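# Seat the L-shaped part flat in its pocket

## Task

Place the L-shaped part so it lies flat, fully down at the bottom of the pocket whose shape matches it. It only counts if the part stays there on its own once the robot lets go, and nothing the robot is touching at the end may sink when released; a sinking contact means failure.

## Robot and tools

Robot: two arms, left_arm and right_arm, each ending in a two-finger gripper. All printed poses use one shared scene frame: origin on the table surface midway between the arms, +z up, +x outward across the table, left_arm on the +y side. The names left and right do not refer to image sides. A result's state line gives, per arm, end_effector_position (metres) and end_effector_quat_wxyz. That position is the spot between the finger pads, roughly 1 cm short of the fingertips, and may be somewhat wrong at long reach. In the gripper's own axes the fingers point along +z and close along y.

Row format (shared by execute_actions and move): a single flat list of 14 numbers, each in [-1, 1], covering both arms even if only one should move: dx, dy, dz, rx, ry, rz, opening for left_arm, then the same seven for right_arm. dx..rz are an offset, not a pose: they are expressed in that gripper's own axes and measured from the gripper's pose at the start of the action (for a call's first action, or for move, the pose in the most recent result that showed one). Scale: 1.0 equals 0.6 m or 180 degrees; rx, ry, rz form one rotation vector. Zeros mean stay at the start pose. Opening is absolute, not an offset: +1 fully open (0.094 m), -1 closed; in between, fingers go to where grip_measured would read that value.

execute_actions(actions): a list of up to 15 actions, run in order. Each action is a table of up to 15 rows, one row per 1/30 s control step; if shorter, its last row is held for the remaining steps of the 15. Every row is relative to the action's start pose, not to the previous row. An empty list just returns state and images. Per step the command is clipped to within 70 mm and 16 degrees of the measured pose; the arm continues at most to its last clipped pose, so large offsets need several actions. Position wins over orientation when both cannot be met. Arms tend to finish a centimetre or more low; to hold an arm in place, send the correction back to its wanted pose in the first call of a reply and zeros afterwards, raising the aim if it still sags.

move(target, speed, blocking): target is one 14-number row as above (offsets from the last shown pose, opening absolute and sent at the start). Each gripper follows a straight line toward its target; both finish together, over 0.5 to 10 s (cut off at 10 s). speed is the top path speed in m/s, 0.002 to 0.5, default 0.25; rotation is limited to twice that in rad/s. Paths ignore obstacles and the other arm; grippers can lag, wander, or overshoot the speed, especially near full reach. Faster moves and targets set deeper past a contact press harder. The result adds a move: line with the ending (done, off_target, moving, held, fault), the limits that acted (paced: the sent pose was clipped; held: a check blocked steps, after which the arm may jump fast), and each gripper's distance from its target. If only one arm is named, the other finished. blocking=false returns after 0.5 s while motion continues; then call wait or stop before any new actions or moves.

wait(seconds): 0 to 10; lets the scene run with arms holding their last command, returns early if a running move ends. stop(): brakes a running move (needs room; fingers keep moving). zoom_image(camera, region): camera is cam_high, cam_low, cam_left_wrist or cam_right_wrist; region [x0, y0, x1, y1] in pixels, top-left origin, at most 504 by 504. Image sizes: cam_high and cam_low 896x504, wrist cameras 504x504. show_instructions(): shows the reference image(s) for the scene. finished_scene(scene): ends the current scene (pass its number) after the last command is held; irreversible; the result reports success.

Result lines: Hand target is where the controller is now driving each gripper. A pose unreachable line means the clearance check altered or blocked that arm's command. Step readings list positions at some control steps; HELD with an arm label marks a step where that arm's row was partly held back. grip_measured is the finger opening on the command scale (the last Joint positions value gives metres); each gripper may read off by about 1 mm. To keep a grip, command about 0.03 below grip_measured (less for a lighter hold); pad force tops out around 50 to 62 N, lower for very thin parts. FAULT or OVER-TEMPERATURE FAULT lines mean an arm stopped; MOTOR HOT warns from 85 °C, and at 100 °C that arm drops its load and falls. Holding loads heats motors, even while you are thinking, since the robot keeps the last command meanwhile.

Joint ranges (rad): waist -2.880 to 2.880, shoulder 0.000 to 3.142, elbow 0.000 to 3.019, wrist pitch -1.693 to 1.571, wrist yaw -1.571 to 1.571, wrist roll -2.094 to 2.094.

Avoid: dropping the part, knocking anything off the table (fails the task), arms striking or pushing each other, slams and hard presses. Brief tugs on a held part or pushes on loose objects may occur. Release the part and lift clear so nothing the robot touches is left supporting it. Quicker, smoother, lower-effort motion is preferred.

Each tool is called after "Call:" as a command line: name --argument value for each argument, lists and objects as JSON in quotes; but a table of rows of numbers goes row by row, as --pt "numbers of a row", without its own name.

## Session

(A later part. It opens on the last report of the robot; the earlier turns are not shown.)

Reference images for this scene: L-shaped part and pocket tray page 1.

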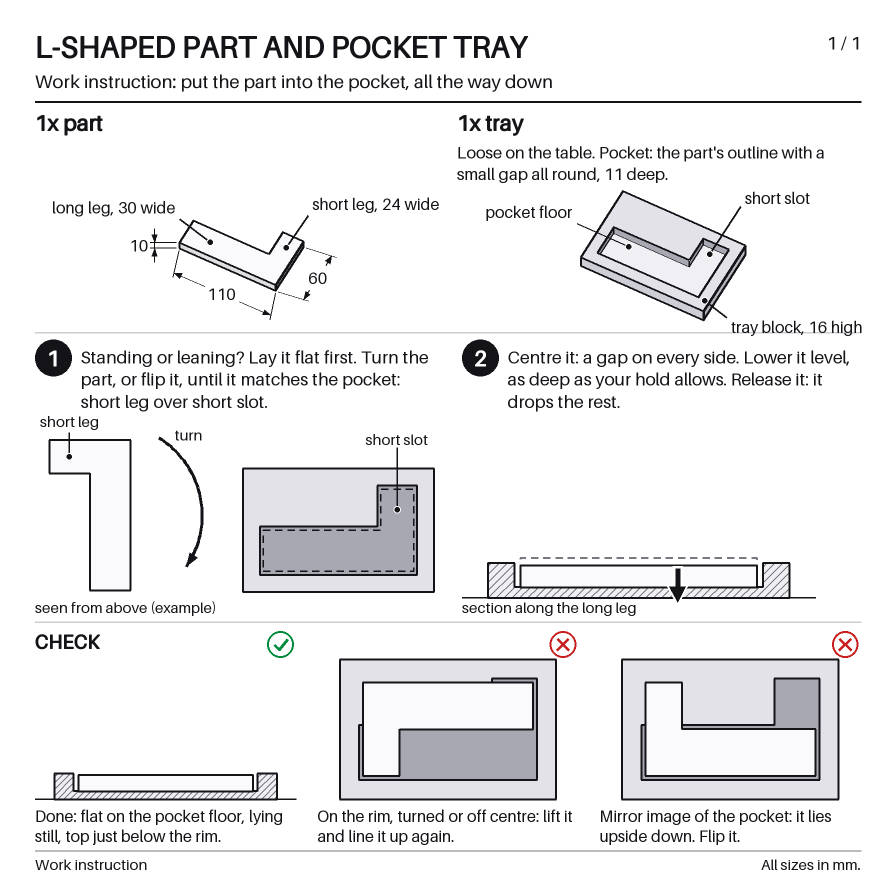

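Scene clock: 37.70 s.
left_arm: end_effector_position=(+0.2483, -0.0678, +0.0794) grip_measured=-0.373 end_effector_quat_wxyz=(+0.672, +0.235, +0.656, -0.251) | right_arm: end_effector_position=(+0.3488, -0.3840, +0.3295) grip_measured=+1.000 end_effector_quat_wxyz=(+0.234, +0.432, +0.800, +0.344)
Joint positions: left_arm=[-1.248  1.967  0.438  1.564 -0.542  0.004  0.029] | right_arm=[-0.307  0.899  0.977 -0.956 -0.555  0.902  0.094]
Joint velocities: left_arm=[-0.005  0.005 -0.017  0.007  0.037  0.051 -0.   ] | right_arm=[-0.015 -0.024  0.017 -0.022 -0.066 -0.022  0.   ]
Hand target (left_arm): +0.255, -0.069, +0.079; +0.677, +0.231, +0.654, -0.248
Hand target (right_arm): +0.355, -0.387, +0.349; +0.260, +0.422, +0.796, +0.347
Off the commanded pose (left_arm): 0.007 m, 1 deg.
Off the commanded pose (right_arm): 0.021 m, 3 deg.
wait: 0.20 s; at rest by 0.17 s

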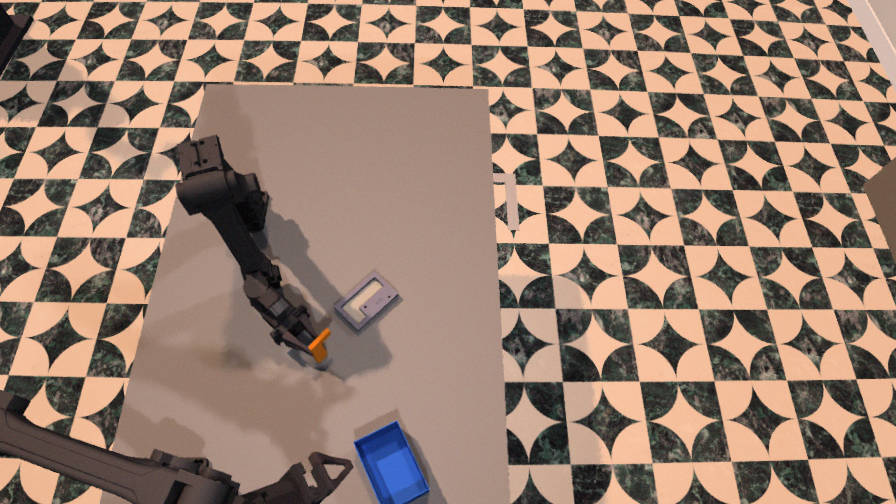

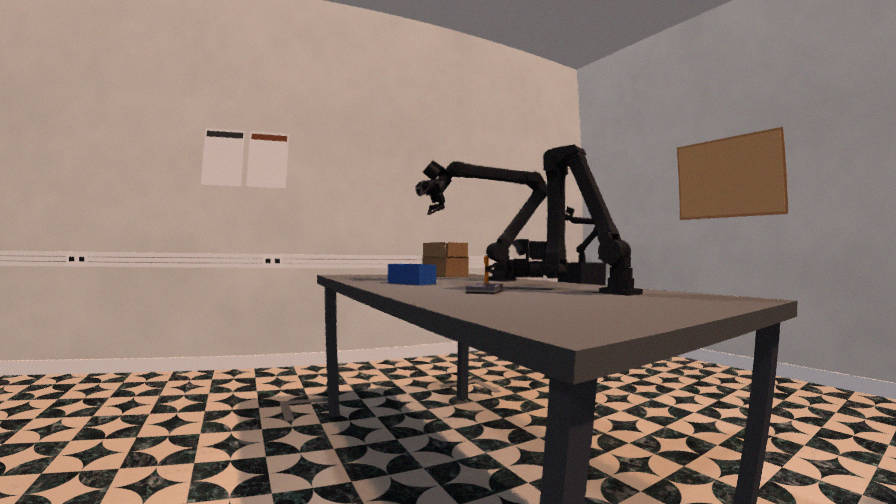

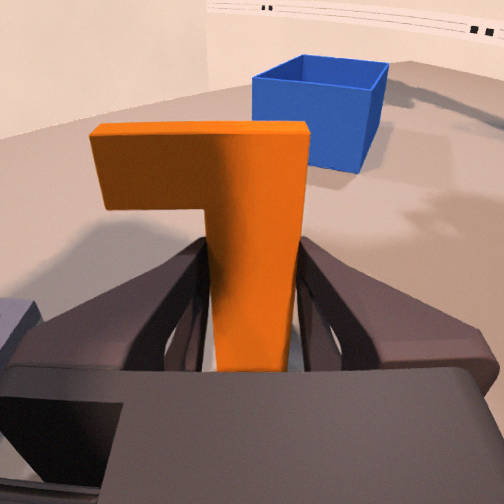

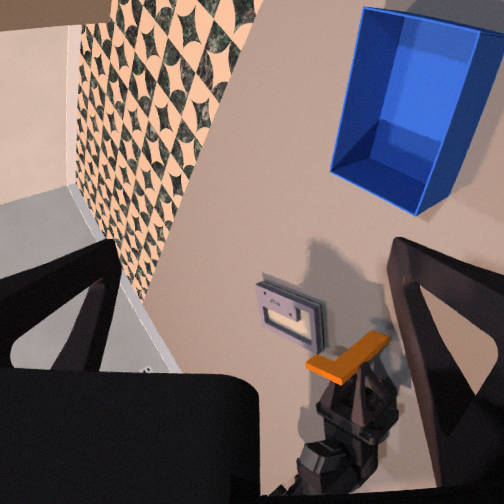

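Call:
execute_actions --actions '[[[-0.003,0.0013,0.0099,0.0008,-0.003,0.0005,-0.405,-0.0135,0.0284,-0.0149,-0.0112,-0.0106,-0.0098,1.0],[-0.009,0.0013,0.0099,0.0008,-0.003,0.0005,-0.405,-0.0135,0.0284,-0.0149,-0.0112,-0.0106,-0.0098,1.0],[-0.017,0.0013,0.0099,0.0008,-0.003,0.0005,-0.405,-0.0135,0.0284,-0.0149,-0.0112,-0.0106,-0.0098,1.0],[-0.026,0.0013,0.0099,0.0008,-0.003,0.0005,-0.405,-0.0135,0.0284,-0.0149,-0.0112,-0.0106,-0.0098,1.0],[-0.036,0.0015,0.0099,0.0015,-0.002,0.0015,-0.405,-0.0135,0.0284,-0.0149,-0.0112,-0.0106,-0.0098,1.0],[-0.046,0.002,0.0099,0.003,0.0,0.003,-0.405,-0.0135,0.0284,-0.0149,-0.0112,-0.0106,-0.0098,1.0],[-0.056,0.0035,0.0099,0.006,0.003,0.006,-0.405,-0.0135,0.0284,-0.0149,-0.0112,-0.0106,-0.0098,1.0],[-0.066,0.0055,0.0099,0.01,0.007,0.01,-0.405,-0.0135,0.0284,-0.0149,-0.0112,-0.0106,-0.0098,1.0],[-0.075,0.008,0.0099,0.015,0.012,0.015,-0.405,-0.0135,0.0284,-0.0149,-0.0112,-0.0106,-0.0098,1.0],[-0.083,0.011,0.0099,0.02,0.017,0.02,-0.405,-0.0135,0.0284,-0.0149,-0.0112,-0.0106,-0.0098,1.0],[-0.09,0.014,0.0099,0.025,0.022,0.025,-0.405,-0.0135,0.0284,-0.0149,-0.0112,-0.0106,-0.0098,1.0],[-0.096,0.0165,0.0099,0.03,0.027,0.03,-0.405,-0.0135,0.0284,-0.0149,-0.0112,-0.0106,-0.0098,1.0],[-0.1,0.0185,0.0099,0.034,0.031,0.034,-0.405,-0.0135,0.0284,-0.0149,-0.0112,-0.0106,-0.0098,1.0],[-0.103,0.0195,0.0099,0.037,0.034,0.037,-0.405,-0.0135,0.0284,-0.0149,-0.0112,-0.0106,-0.0098,1.0],[-0.105,0.02,0.0099,0.0385,0.0355,0.0385,-0.405,-0.0135,0.0284,-0.0149,-0.0112,-0.0106,-0.0098,1.0]]]'

Call:
wait --seconds 0.3

Scene clock: 42.47 s.
left_arm: end_effector_position=(+0.2531, -0.0683, +0.1453) grip_measured=-0.373 end_effector_quat_wxyz=(+0.647, +0.308, +0.647, -0.262) | right_arm: end_effector_position=(+0.3489, -0.3841, +0.3295) grip_measured=+1.000 end_effector_quat_wxyz=(+0.234, +0.433, +0.800, +0.343)
Joint positions: left_arm=[-1.171  1.597  0.401  1.169 -0.338  0.05   0.029] | right_arm=[-0.307  0.899  0.977 -0.956 -0.554  0.902  0.094]
Joint velocities: left_arm=[ 0.337 -1.07  -0.002 -1.175  0.315  0.183  0.   ] | right_arm=[-0.005 -0.005  0.002 -0.017 -0.051  0.037  0.   ]
Hand target (left_arm): +0.261, -0.061, +0.144; +0.640, +0.325, +0.655, -0.238
Hand target (right_arm): +0.355, -0.387, +0.349; +0.260, +0.422, +0.796, +0.347
Off the commanded pose (left_arm): 0.010 m, 4 deg.
Off the commanded pose (right_arm): 0.021 m, 3 deg.
Step readings (end_effector_position):
0: left_arm (+0.2483, -0.0678, +0.0794) | right_arm (+0.3488, -0.3840, +0.3295)
1: left_arm (+0.2477, -0.0685, +0.0794) | right_arm (+0.3488, -0.3840, +0.3295)
2: left_arm (+0.2473, -0.0690, +0.0794) | right_arm (+0.3489, -0.3841, +0.3295)
4: left_arm (+0.2472, -0.0697, +0.0801) | right_arm (+0.3489, -0.3841, +0.3295)
8: left_arm (+0.2455, -0.0743, +0.0920) | right_arm (+0.3489, -0.3841, +0.3295)
15: end_effector_position above

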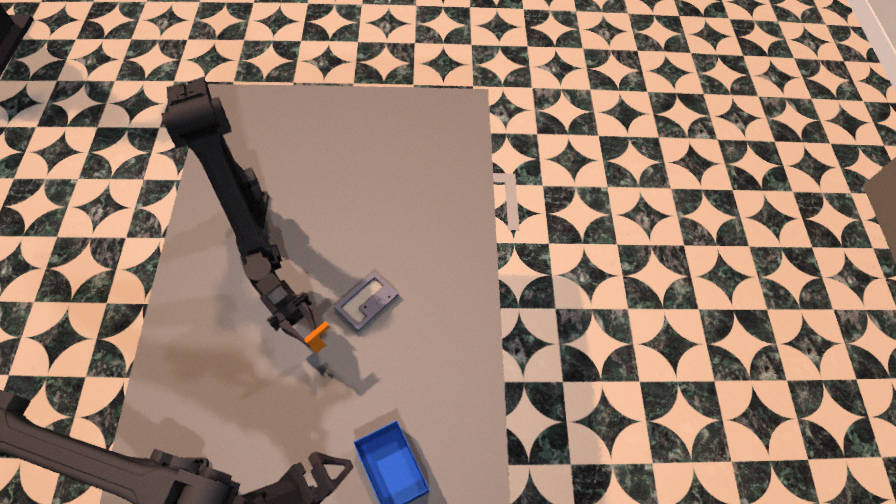

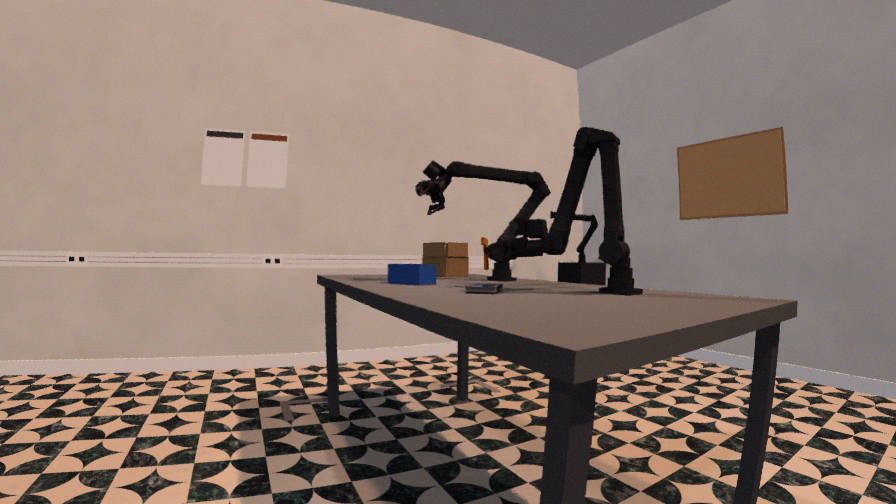

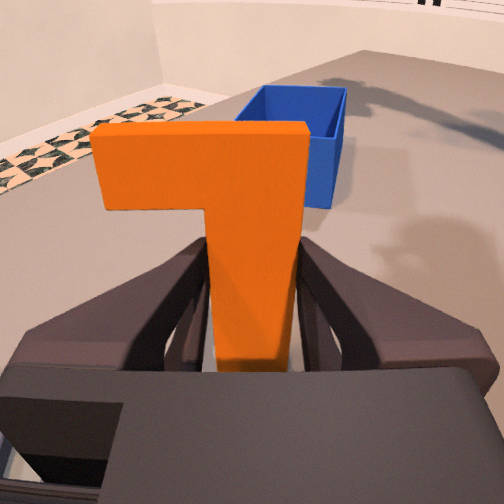

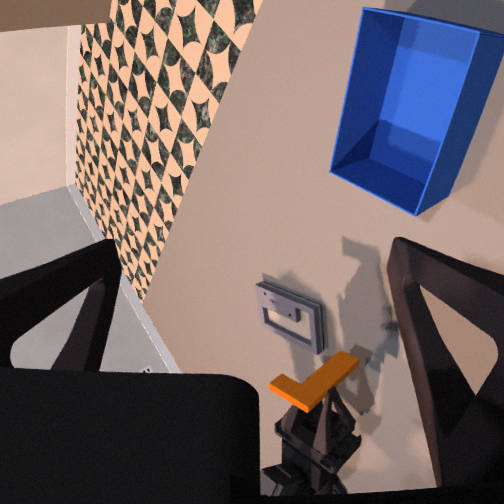

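Scene clock: 42.77 s.
left_arm: end_effector_position=(+0.2591, -0.0624, +0.1521) grip_measured=-0.373 end_effector_quat_wxyz=(+0.644, +0.317, +0.651, -0.247) | right_arm: end_effector_position=(+0.3489, -0.3841, +0.3295) grip_measured=+1.000 end_effector_quat_wxyz=(+0.234, +0.433, +0.800, +0.343)
Joint positions: left_arm=[-1.151  1.538  0.399  1.088 -0.326  0.071  0.029] | right_arm=[-0.307  0.899  0.977 -0.956 -0.554  0.902  0.094]
Joint velocities: left_arm=[ 0.005  0.044 -0.022 -0.037  0.022  0.037 -0.002] | right_arm=[-0.005  0.005 -0.017  0.002  0.037  0.037  0.   ]
Hand target (left_arm): +0.261, -0.061, +0.144; +0.640, +0.325, +0.655, -0.238
Hand target (right_arm): +0.355, -0.387, +0.349; +0.260, +0.422, +0.796, +0.347
Off the commanded pose (left_arm): 0.010 m, 2 deg.
Off the commanded pose (right_arm): 0.021 m, 3 deg.
wait: 0.30 s; no rest

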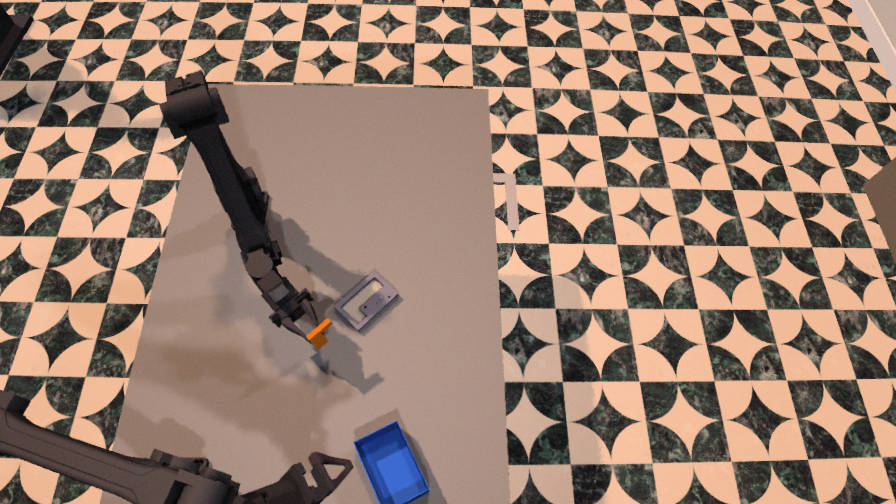

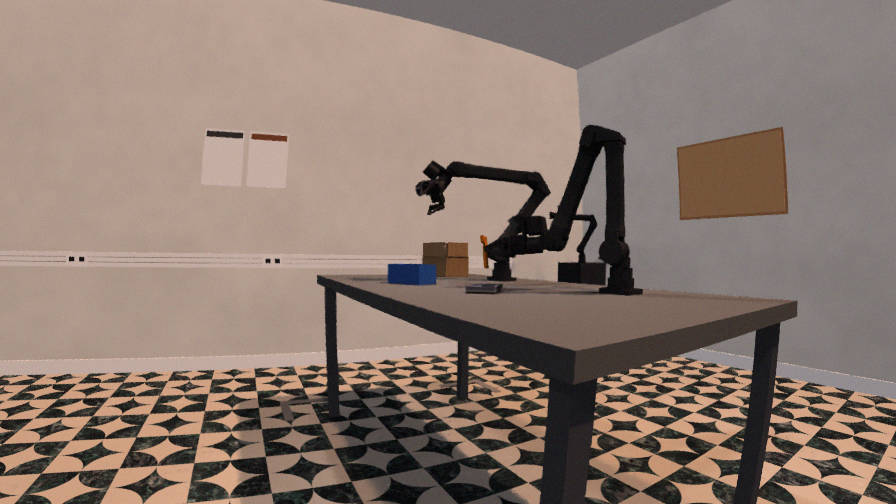

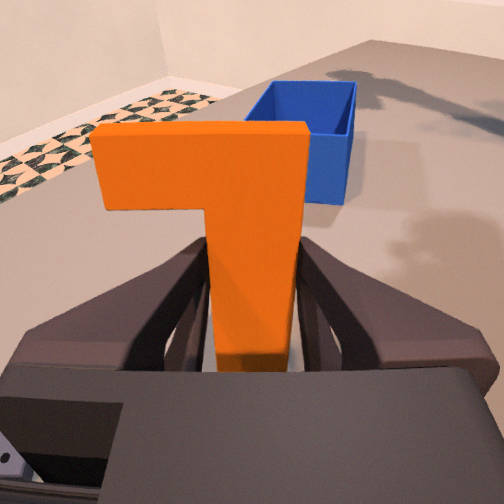

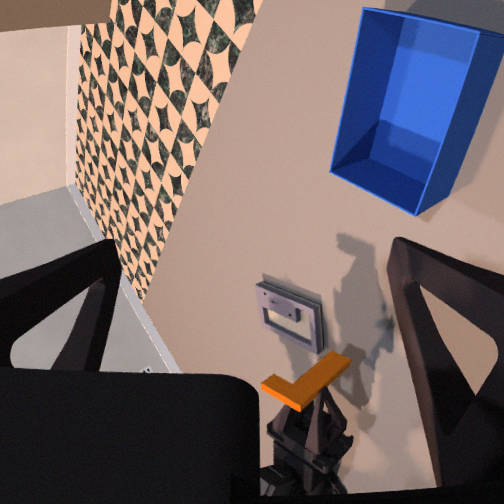

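Call:
move --target '[0.1373,0.2556,-0.0537,0.3579,0.3485,0.369,-0.405,-0.0135,0.0284,-0.0149,-0.0112,-0.0106,-0.0098,1.0]' --speed 0.45

Scene clock: 47.63 s.
left_arm: end_effector_position=(+0.3388, +0.0829, +0.0683) grip_measured=-0.374 end_effector_quat_wxyz=(+0.013, +0.924, +0.383, +0.011) | right_arm: end_effector_position=(+0.3489, -0.3842, +0.3294) grip_measured=+1.000 end_effector_quat_wxyz=(+0.234, +0.433, +0.800, +0.343)
Joint positions: left_arm=[-0.689  1.552  1.011 -0.997 -0.008  1.672  0.029] | right_arm=[-0.307  0.899  0.977 -0.956 -0.553  0.902  0.094]
Joint velocities: left_arm=[-0.005 -0.015 -0.012 -0.002 -0.007 -0.022 -0.002] | right_arm=[-0.005  0.015 -0.012 -0.007 -0.022  0.007  0.   ]
Hand target (left_arm): +0.355, +0.073, +0.082; +0.027, +0.924, +0.380, +0.021
Hand target (right_arm): +0.355, -0.388, +0.349; +0.261, +0.422, +0.796, +0.346
Off the commanded pose (left_arm): 0.023 m, 2 deg.
Off the commanded pose (right_arm): 0.021 m, 3 deg.
move: off_target (left_arm, right_arm)

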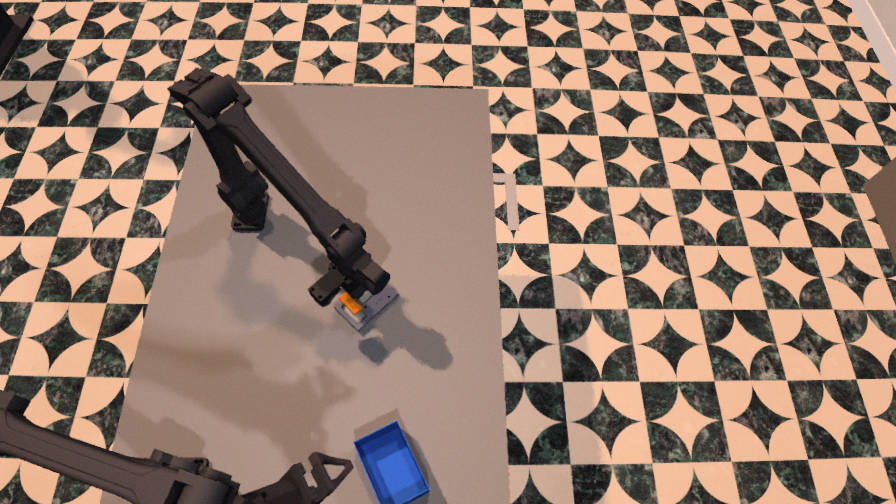

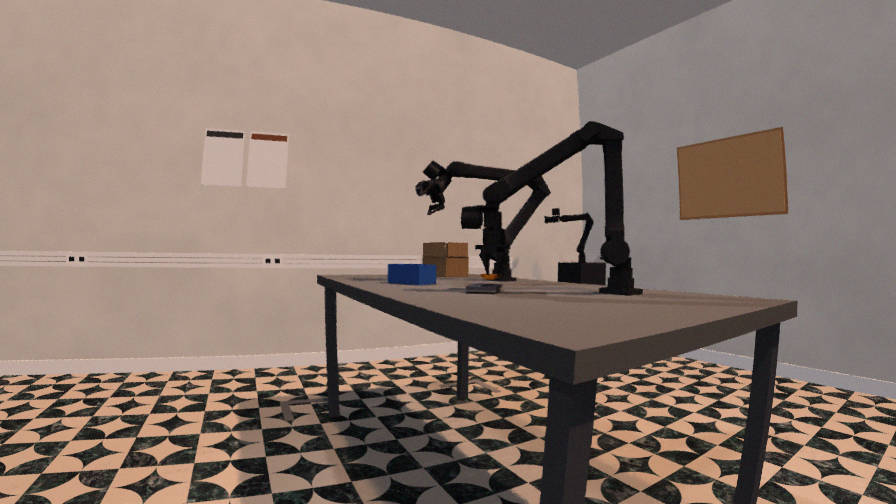

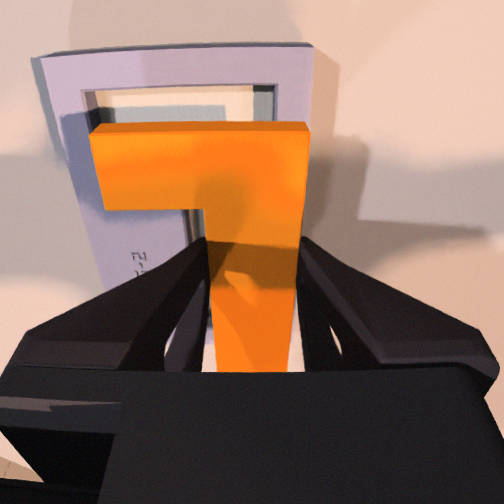

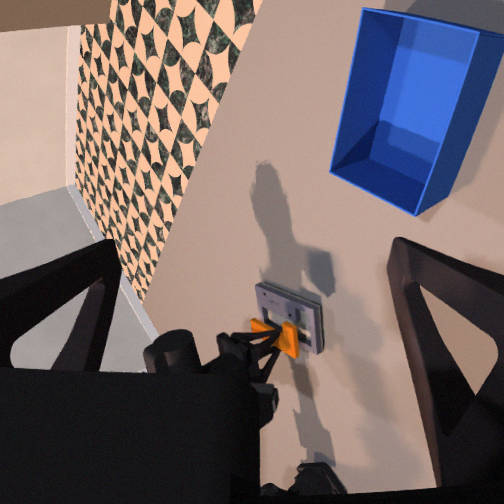

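Call:
zoom_image --camera "cam_left_wrist" --region '[20, 30, 330, 260]'

Region (20, 30, 330, 260) of cam_left_wrist's 504x504 image, scaled by 1.626, with more detail than that image has; it fills the top 374 rows of this view, and the rest is white.

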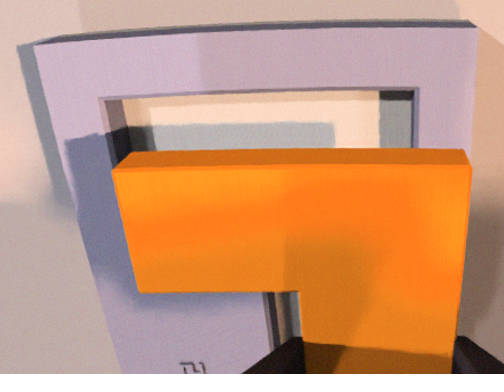

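Call:
zoom_image --camera "cam_left_wrist" --region '[30, 35, 130, 135]'

Call:
zoom_image --camera "cam_left_wrist" --region '[230, 35, 330, 135]'

Call:
zoom_image --camera "cam_left_wrist" --region '[160, 195, 230, 265]'

Region (30, 35, 130, 135) of cam_left_wrist's 504x504 image, scaled by 5.040, with more detail than that image has.

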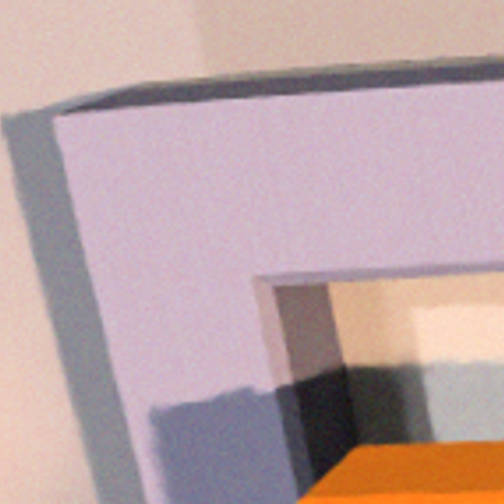

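Region (230, 35, 330, 135) of cam_left_wrist's 504x504 image, scaled by 5.040, with more detail than that image has.

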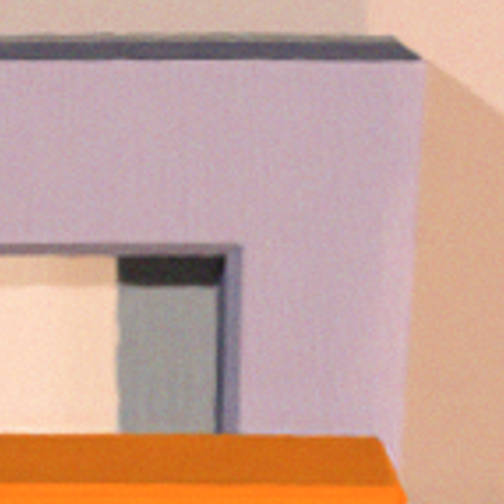

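Region (160, 195, 230, 265) of cam_left_wrist's 504x504 image, scaled by 7.200, with more detail than that image has.

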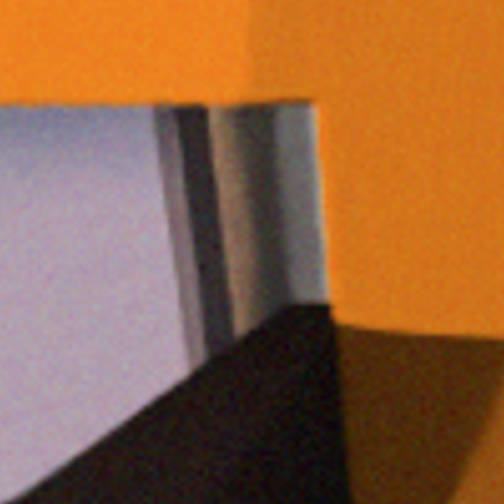

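Call:
execute_actions --actions '[[[0.0073,0.0325,-0.0208,-0.0112,0.0018,0.0018,-0.405,-0.0135,0.0284,-0.0149,-0.0112,-0.0106,-0.0098,1.0],[0.0068,0.0342,-0.0192,-0.0122,0.001,0.0018,-0.405,-0.0135,0.0284,-0.0149,-0.0112,-0.0106,-0.0098,1.0],[0.0062,0.0364,-0.017,-0.0133,0.0001,0.0018,-0.405,-0.0135,0.0284,-0.0149,-0.0112,-0.0106,-0.0098,1.0],[0.0056,0.0388,-0.0144,-0.0143,-0.0008,0.0018,-0.405,-0.0135,0.0284,-0.0149,-0.0112,-0.0106,-0.0098,1.0],[0.005,0.0413,-0.0116,-0.015,-0.0017,0.0018,-0.405,-0.0135,0.0284,-0.0149,-0.0112,-0.0106,-0.0098,1.0],[0.0044,0.0438,-0.0088,-0.0155,-0.0025,0.0018,-0.405,-0.0135,0.0284,-0.0149,-0.0112,-0.0106,-0.0098,1.0],[0.0038,0.0462,-0.006,-0.0158,-0.0033,0.0018,-0.405,-0.0135,0.0284,-0.0149,-0.0112,-0.0106,-0.0098,1.0],[0.0032,0.0484,-0.0034,-0.016,-0.004,0.0018,-0.405,-0.0135,0.0284,-0.0149,-0.0112,-0.0106,-0.0098,1.0],[0.0027,0.0504,-0.001,-0.0161,-0.0045,0.0018,-0.405,-0.0135,0.0284,-0.0149,-0.0112,-0.0106,-0.0098,1.0],[0.0024,0.0521,0.0011,-0.0161,-0.0048,0.0018,-0.405,-0.0135,0.0284,-0.0149,-0.0112,-0.0106,-0.0098,1.0],[0.0022,0.0534,0.0028,-0.0161,-0.005,0.0018,-0.405,-0.0135,0.0284,-0.0149,-0.0112,-0.0106,-0.0098,1.0],[0.0021,0.0543,0.004,-0.0161,-0.0051,0.0018,-0.405,-0.0135,0.0284,-0.0149,-0.0112,-0.0106,-0.0098,1.0],[0.002,0.0548,0.0047,-0.0161,-0.0051,0.0018,-0.405,-0.0135,0.0284,-0.0149,-0.0112,-0.0106,-0.0098,1.0]]]'

Call:
wait --seconds 0.3

Scene clock: 52.43 s.
left_arm: end_effector_position=(+0.3428, +0.0758, +0.0545) grip_measured=-0.374 end_effector_quat_wxyz=(+0.017, +0.924, +0.381, +0.004) | right_arm: end_effector_position=(+0.3489, -0.3844, +0.3294) grip_measured=+1.000 end_effector_quat_wxyz=(+0.235, +0.433, +0.800, +0.342)
Joint positions: left_arm=[-0.689  1.59   1.015 -0.962  0.01   1.675  0.029] | right_arm=[-0.307  0.899  0.977 -0.956 -0.552  0.902  0.094]
Joint velocities: left_arm=[-0.015  0.093 -0.022  0.012 -0.081 -0.066 -0.001] | right_arm=[-0.015  0.015 -0.017  0.002 -0.066  0.007  0.   ]
Hand target (left_arm): +0.362, +0.062, +0.067; +0.039, +0.924, +0.380, +0.014
Hand target (right_arm): +0.355, -0.388, +0.349; +0.261, +0.422, +0.796, +0.346
Off the commanded pose (left_arm): 0.028 m, 3 deg.
Off the commanded pose (right_arm): 0.021 m, 3 deg.
Step readings (end_effector_position):
0: left_arm (+0.3388, +0.0829, +0.0683) | right_arm (+0.3489, -0.3842, +0.3294)
1: left_arm (+0.3388, +0.0829, +0.0683) | right_arm (+0.3489, -0.3843, +0.3294)
2: left_arm (+0.3388, +0.0829, +0.0683) | right_arm (+0.3489, -0.3843, +0.3294)
4: left_arm (+0.3387, +0.0825, +0.0683) | right_arm (+0.3489, -0.3844, +0.3294)
8: left_arm (+0.3401, +0.0791, +0.0663) | right_arm (+0.3489, -0.3844, +0.3294)
15: end_effector_position above

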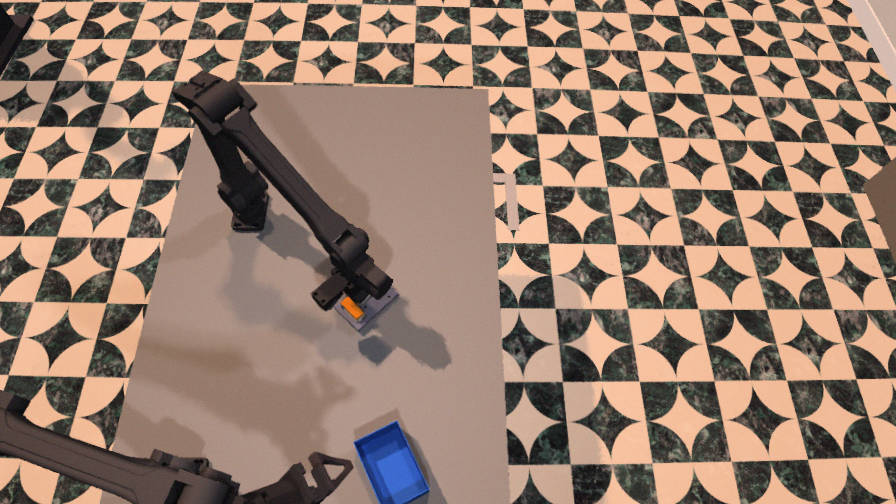

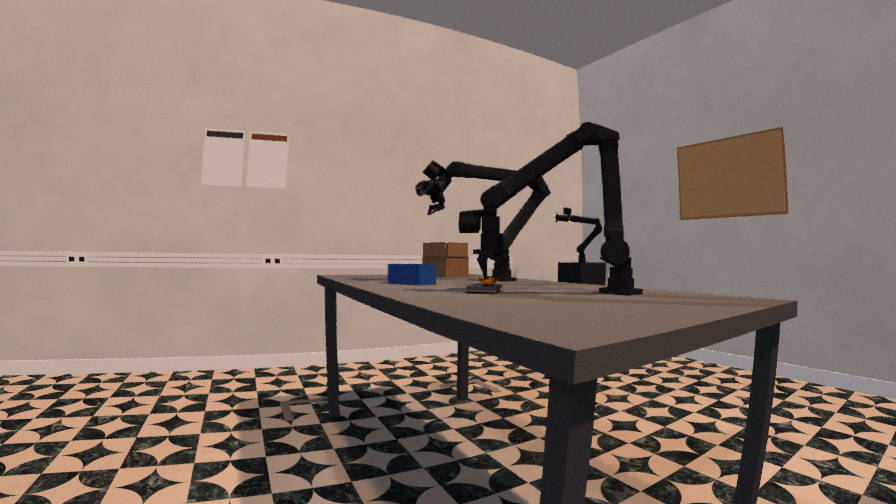

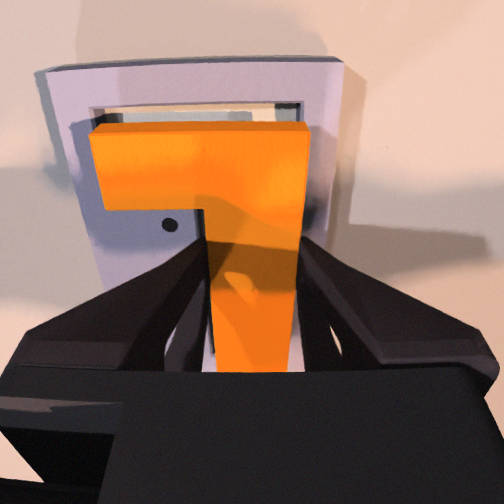

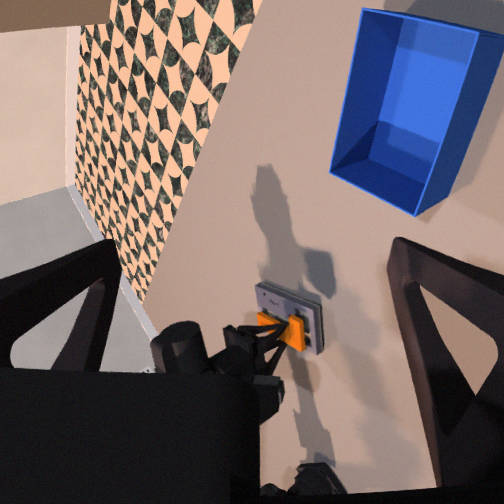

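Scene clock: 52.73 s.
left_arm: end_effector_position=(+0.3428, +0.0756, +0.0532) grip_measured=-0.374 end_effector_quat_wxyz=(+0.016, +0.924, +0.381, +0.003) | right_arm: end_effector_position=(+0.3489, -0.3844, +0.3294) grip_measured=+1.000 end_effector_quat_wxyz=(+0.235, +0.433, +0.800, +0.342)
Joint positions: left_arm=[-0.689  1.594  1.016 -0.962  0.01   1.675  0.029] | right_arm=[-0.307  0.899  0.977 -0.956 -0.552  0.902  0.094]
Joint velocities: left_arm=[-0.005 -0.005 -0.007  0.012 -0.007  0.037 -0.001] | right_arm=[ 0.024 -0.015  0.002 -0.007 -0.051  0.022  0.   ]
Hand target (left_arm): +0.362, +0.062, +0.067; +0.040, +0.924, +0.380, +0.014
Hand target (right_arm): +0.355, -0.388, +0.349; +0.261, +0.422, +0.796, +0.346
Off the commanded pose (left_arm): 0.029 m, 3 deg.
Off the commanded pose (right_arm): 0.021 m, 3 deg.
wait: 0.30 s; at rest by 0.17 s

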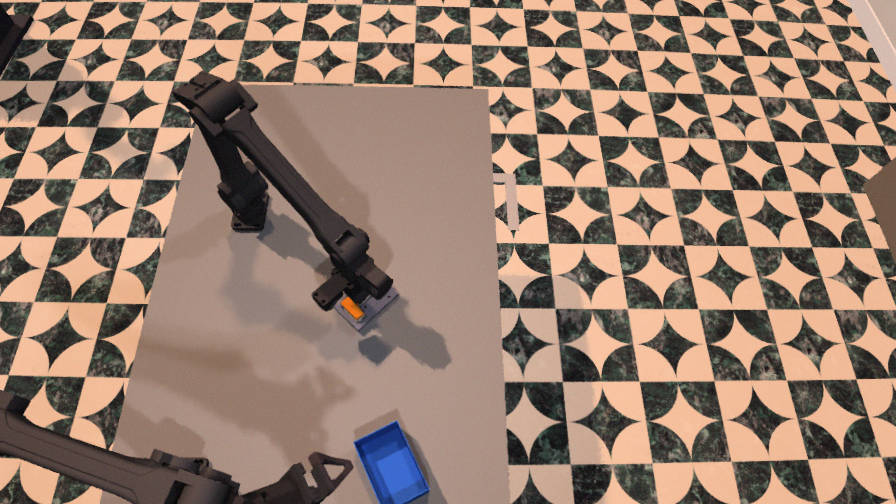

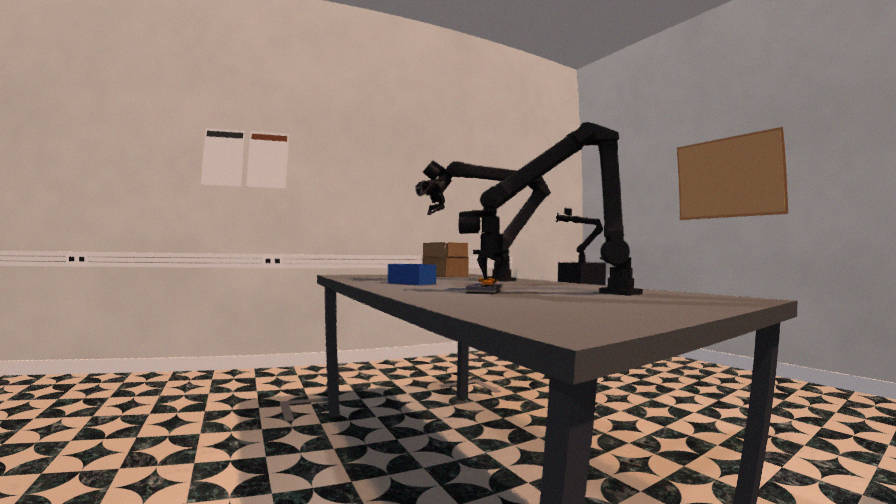

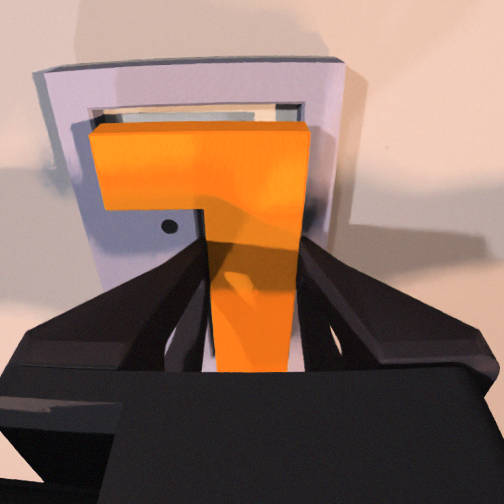

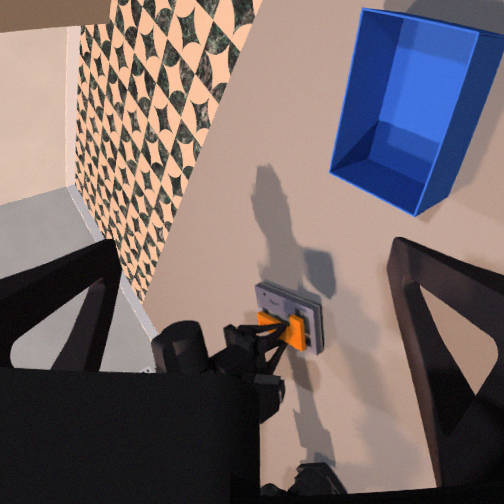

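Call:
zoom_image --camera "cam_left_wrist" --region '[35, 55, 135, 155]'

Call:
zoom_image --camera "cam_left_wrist" --region '[255, 50, 355, 150]'

Call:
zoom_image --camera "cam_left_wrist" --region '[160, 195, 230, 265]'

Region (35, 55, 135, 155) of cam_left_wrist's 504x504 image, scaled by 5.040, with more detail than that image has.

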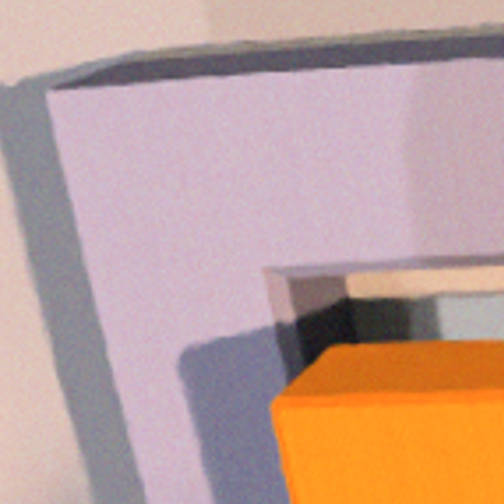

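Region (255, 50, 355, 150) of cam_left_wrist's 504x504 image, scaled by 5.040, with more detail than that image has.

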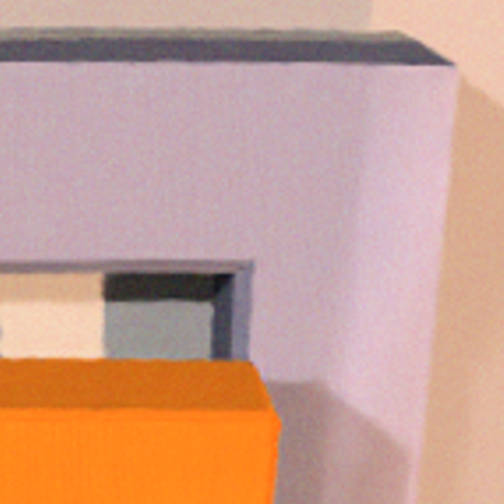

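Region (160, 195, 230, 265) of cam_left_wrist's 504x504 image, scaled by 7.200, with more detail than that image has.

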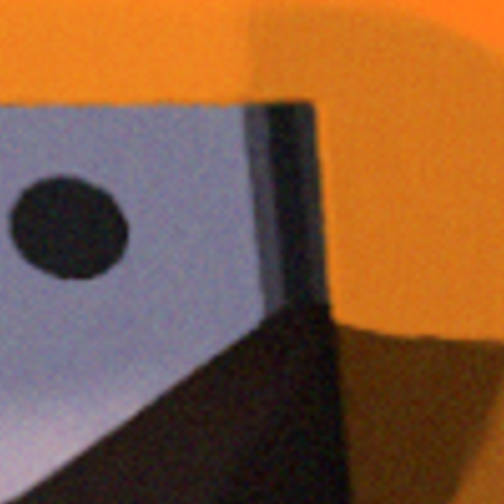

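Call:
execute_actions --actions '[[[0.006,0.0433,-0.0208,-0.017,0.0007,-0.0008,-0.405,-0.0135,0.0284,-0.0149,-0.0112,-0.0106,-0.0098,1.0],[0.0061,0.0447,-0.0202,-0.0178,0.0008,-0.0025,-0.405,-0.0135,0.0284,-0.0149,-0.0112,-0.0106,-0.0098,1.0],[0.0063,0.046,-0.0192,-0.0185,0.0009,-0.0042,-0.405,-0.0135,0.0284,-0.0149,-0.0112,-0.0106,-0.0098,1.0],[0.0064,0.0472,-0.0178,-0.019,0.0009,-0.0058,-0.405,-0.0135,0.0284,-0.0149,-0.0112,-0.0106,-0.0098,1.0],[0.0065,0.0481,-0.0162,-0.0191,0.0009,-0.0071,-0.405,-0.0135,0.0284,-0.0149,-0.0112,-0.0106,-0.0098,1.0],[0.0066,0.0485,-0.0143,-0.0188,0.0009,-0.008,-0.405,-0.0135,0.0284,-0.0149,-0.0112,-0.0106,-0.0098,1.0],[0.0066,0.0482,-0.0123,-0.018,0.0008,-0.008,-0.405,-0.0135,0.0284,-0.0149,-0.0112,-0.0106,-0.0098,1.0],[0.0066,0.0479,-0.0102,-0.0172,0.0008,-0.008,-0.405,-0.0135,0.0284,-0.0149,-0.0112,-0.0106,-0.0098,1.0],[0.0066,0.0476,-0.0082,-0.0164,0.0007,-0.008,-0.405,-0.0135,0.0284,-0.0149,-0.0112,-0.0106,-0.0098,1.0],[0.0066,0.0474,-0.0064,-0.0157,0.0006,-0.008,-0.405,-0.0135,0.0284,-0.0149,-0.0112,-0.0106,-0.0098,1.0],[0.0066,0.0471,-0.0048,-0.015,0.0005,-0.008,-0.405,-0.0135,0.0284,-0.0149,-0.0112,-0.0106,-0.0098,1.0],[0.0066,0.047,-0.0036,-0.0145,0.0005,-0.008,-0.405,-0.0135,0.0284,-0.0149,-0.0112,-0.0106,-0.0098,1.0],[0.0066,0.0468,-0.0026,-0.0141,0.0004,-0.008,-0.405,-0.0135,0.0284,-0.0149,-0.0112,-0.0106,-0.0098,1.0],[0.0066,0.0467,-0.002,-0.0139,0.0004,-0.008,-0.405,-0.0135,0.0284,-0.0149,-0.0112,-0.0106,-0.0098,1.0]]]'

Call:
wait --seconds 0.3

Scene clock: 58.33 s.
left_arm: end_effector_position=(+0.3463, +0.0728, +0.0461) grip_measured=-0.374 end_effector_quat_wxyz=(+0.017, +0.922, +0.387, +0.003) | right_arm: end_effector_position=(+0.3489, -0.3845, +0.3293) grip_measured=+1.000 end_effector_quat_wxyz=(+0.235, +0.433, +0.800, +0.342)
Joint positions: left_arm=[-0.689  1.614  1.019 -0.943  0.01   1.662  0.029] | right_arm=[-0.307  0.899  0.977 -0.956 -0.551  0.902  0.094]
Joint velocities: left_arm=[-0.005  0.073 -0.012 -0.012  0.066 -0.066 -0.002] | right_arm=[ 0.005 -0.015 -0.017  0.002 -0.007 -0.022  0.   ]
Hand target (left_arm): +0.365, +0.060, +0.055; +0.036, +0.919, +0.393, +0.012
Hand target (right_arm): +0.355, -0.388, +0.349; +0.261, +0.422, +0.796, +0.345
Off the commanded pose (left_arm): 0.026 m, 2 deg.
Off the commanded pose (right_arm): 0.021 m, 3 deg.
Step readings (end_effector_position):
0: left_arm (+0.3428, +0.0756, +0.0532) | right_arm (+0.3489, -0.3844, +0.3294)
1: left_arm (+0.3428, +0.0756, +0.0532) | right_arm (+0.3489, -0.3844, +0.3293)
2: left_arm (+0.3430, +0.0755, +0.0532) | right_arm (+0.3489, -0.3845, +0.3293)
4: left_arm (+0.3438, +0.0749, +0.0532) | right_arm (+0.3489, -0.3845, +0.3293)
8: left_arm (+0.3459, +0.0732, +0.0529) | right_arm (+0.3489, -0.3845, +0.3293)
15: end_effector_position above

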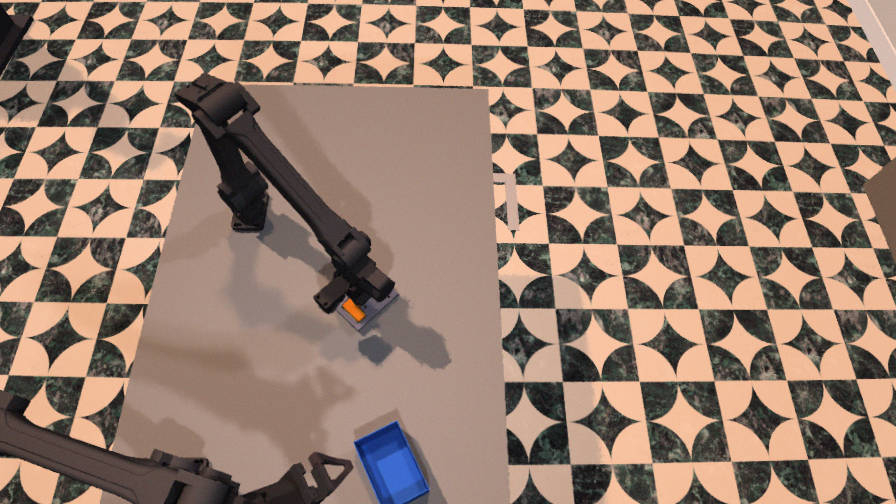

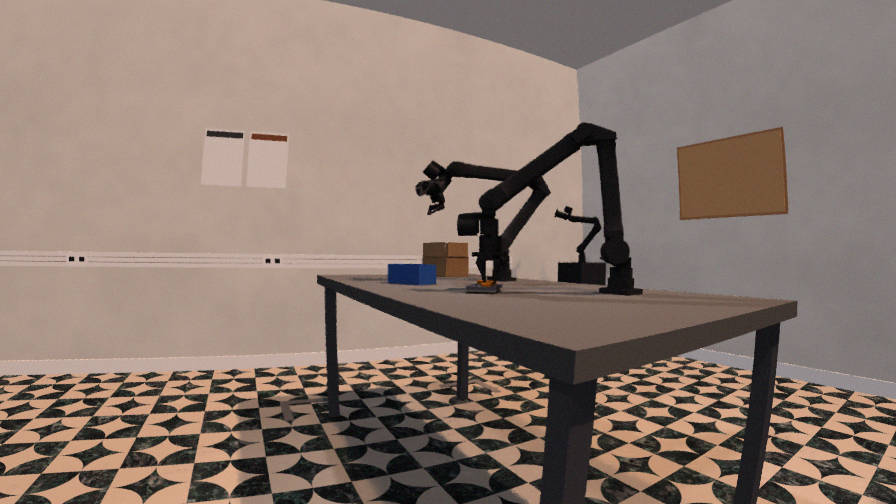

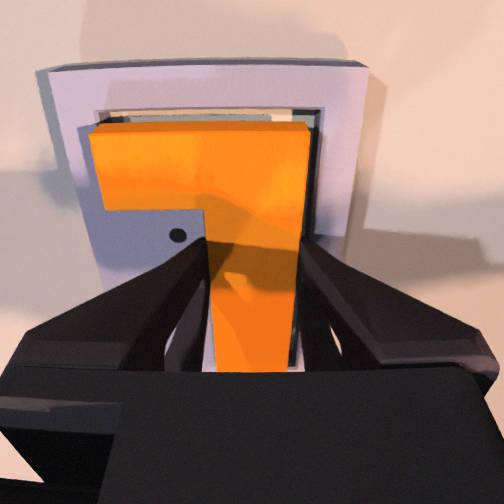

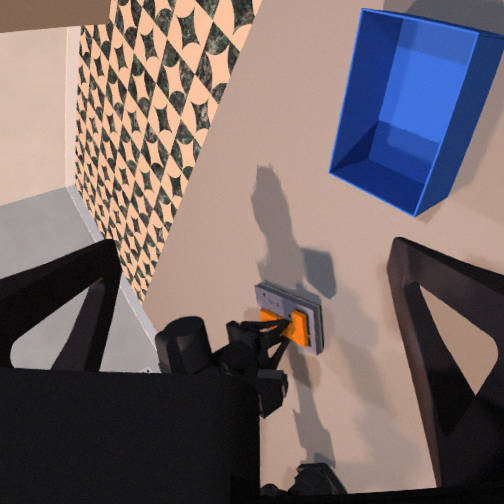

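Scene clock: 58.63 s.
left_arm: end_effector_position=(+0.3460, +0.0731, +0.0442) grip_measured=-0.374 end_effector_quat_wxyz=(+0.015, +0.922, +0.387, +0.002) | right_arm: end_effector_position=(+0.3489, -0.3845, +0.3293) grip_measured=+1.000 end_effector_quat_wxyz=(+0.235, +0.433, +0.800, +0.342)
Joint positions: left_arm=[-0.689  1.619  1.019 -0.943  0.01   1.661  0.029] | right_arm=[-0.307  0.899  0.977 -0.956 -0.551  0.902  0.094]
Joint velocities: left_arm=[-0.005 -0.005  0.007  0.002 -0.007 -0.022 -0.   ] | right_arm=[ 0.005 -0.024 -0.007 -0.007 -0.022  0.022  0.   ]
Hand target (left_arm): +0.365, +0.060, +0.055; +0.036, +0.919, +0.393, +0.012
Hand target (right_arm): +0.355, -0.388, +0.349; +0.261, +0.422, +0.796, +0.345
Off the commanded pose (left_arm): 0.027 m, 3 deg.
Off the commanded pose (right_arm): 0.021 m, 3 deg.
wait: 0.30 s; at rest by 0.20 s

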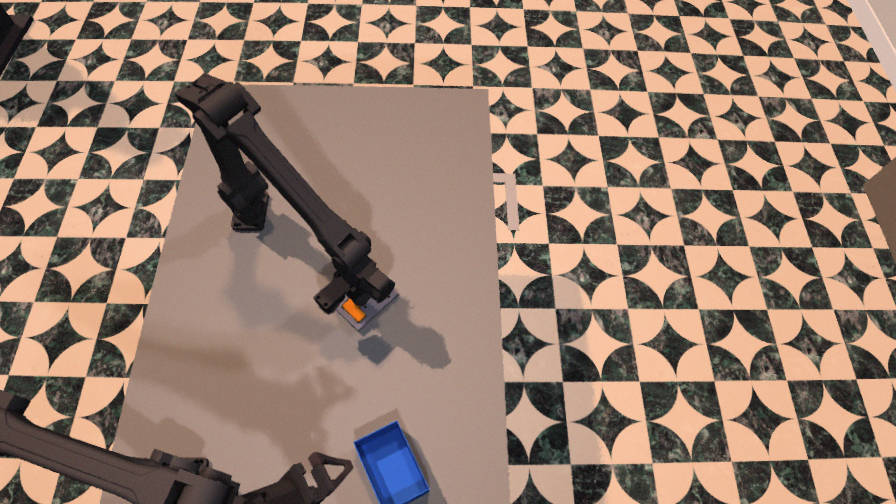

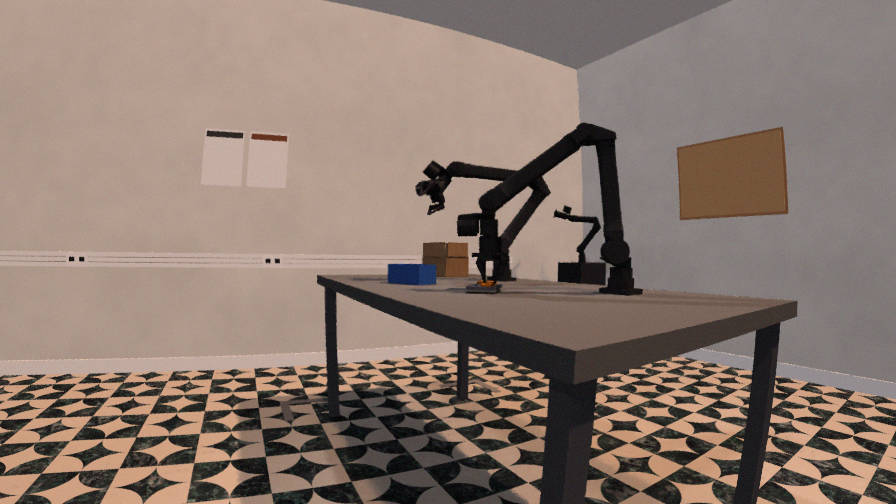

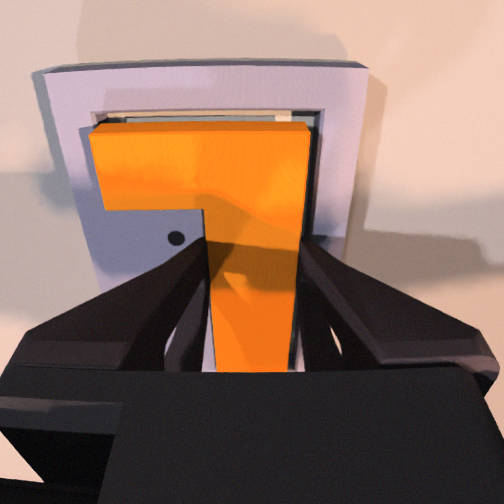

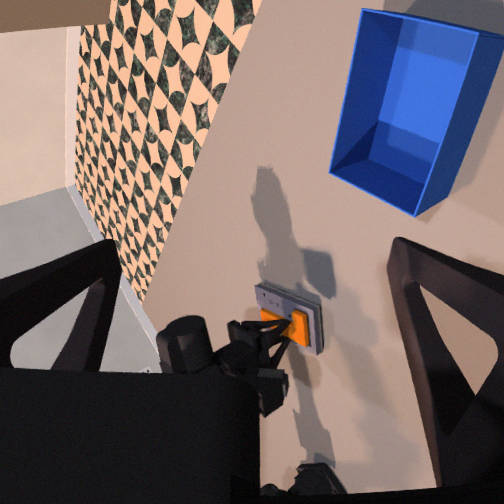

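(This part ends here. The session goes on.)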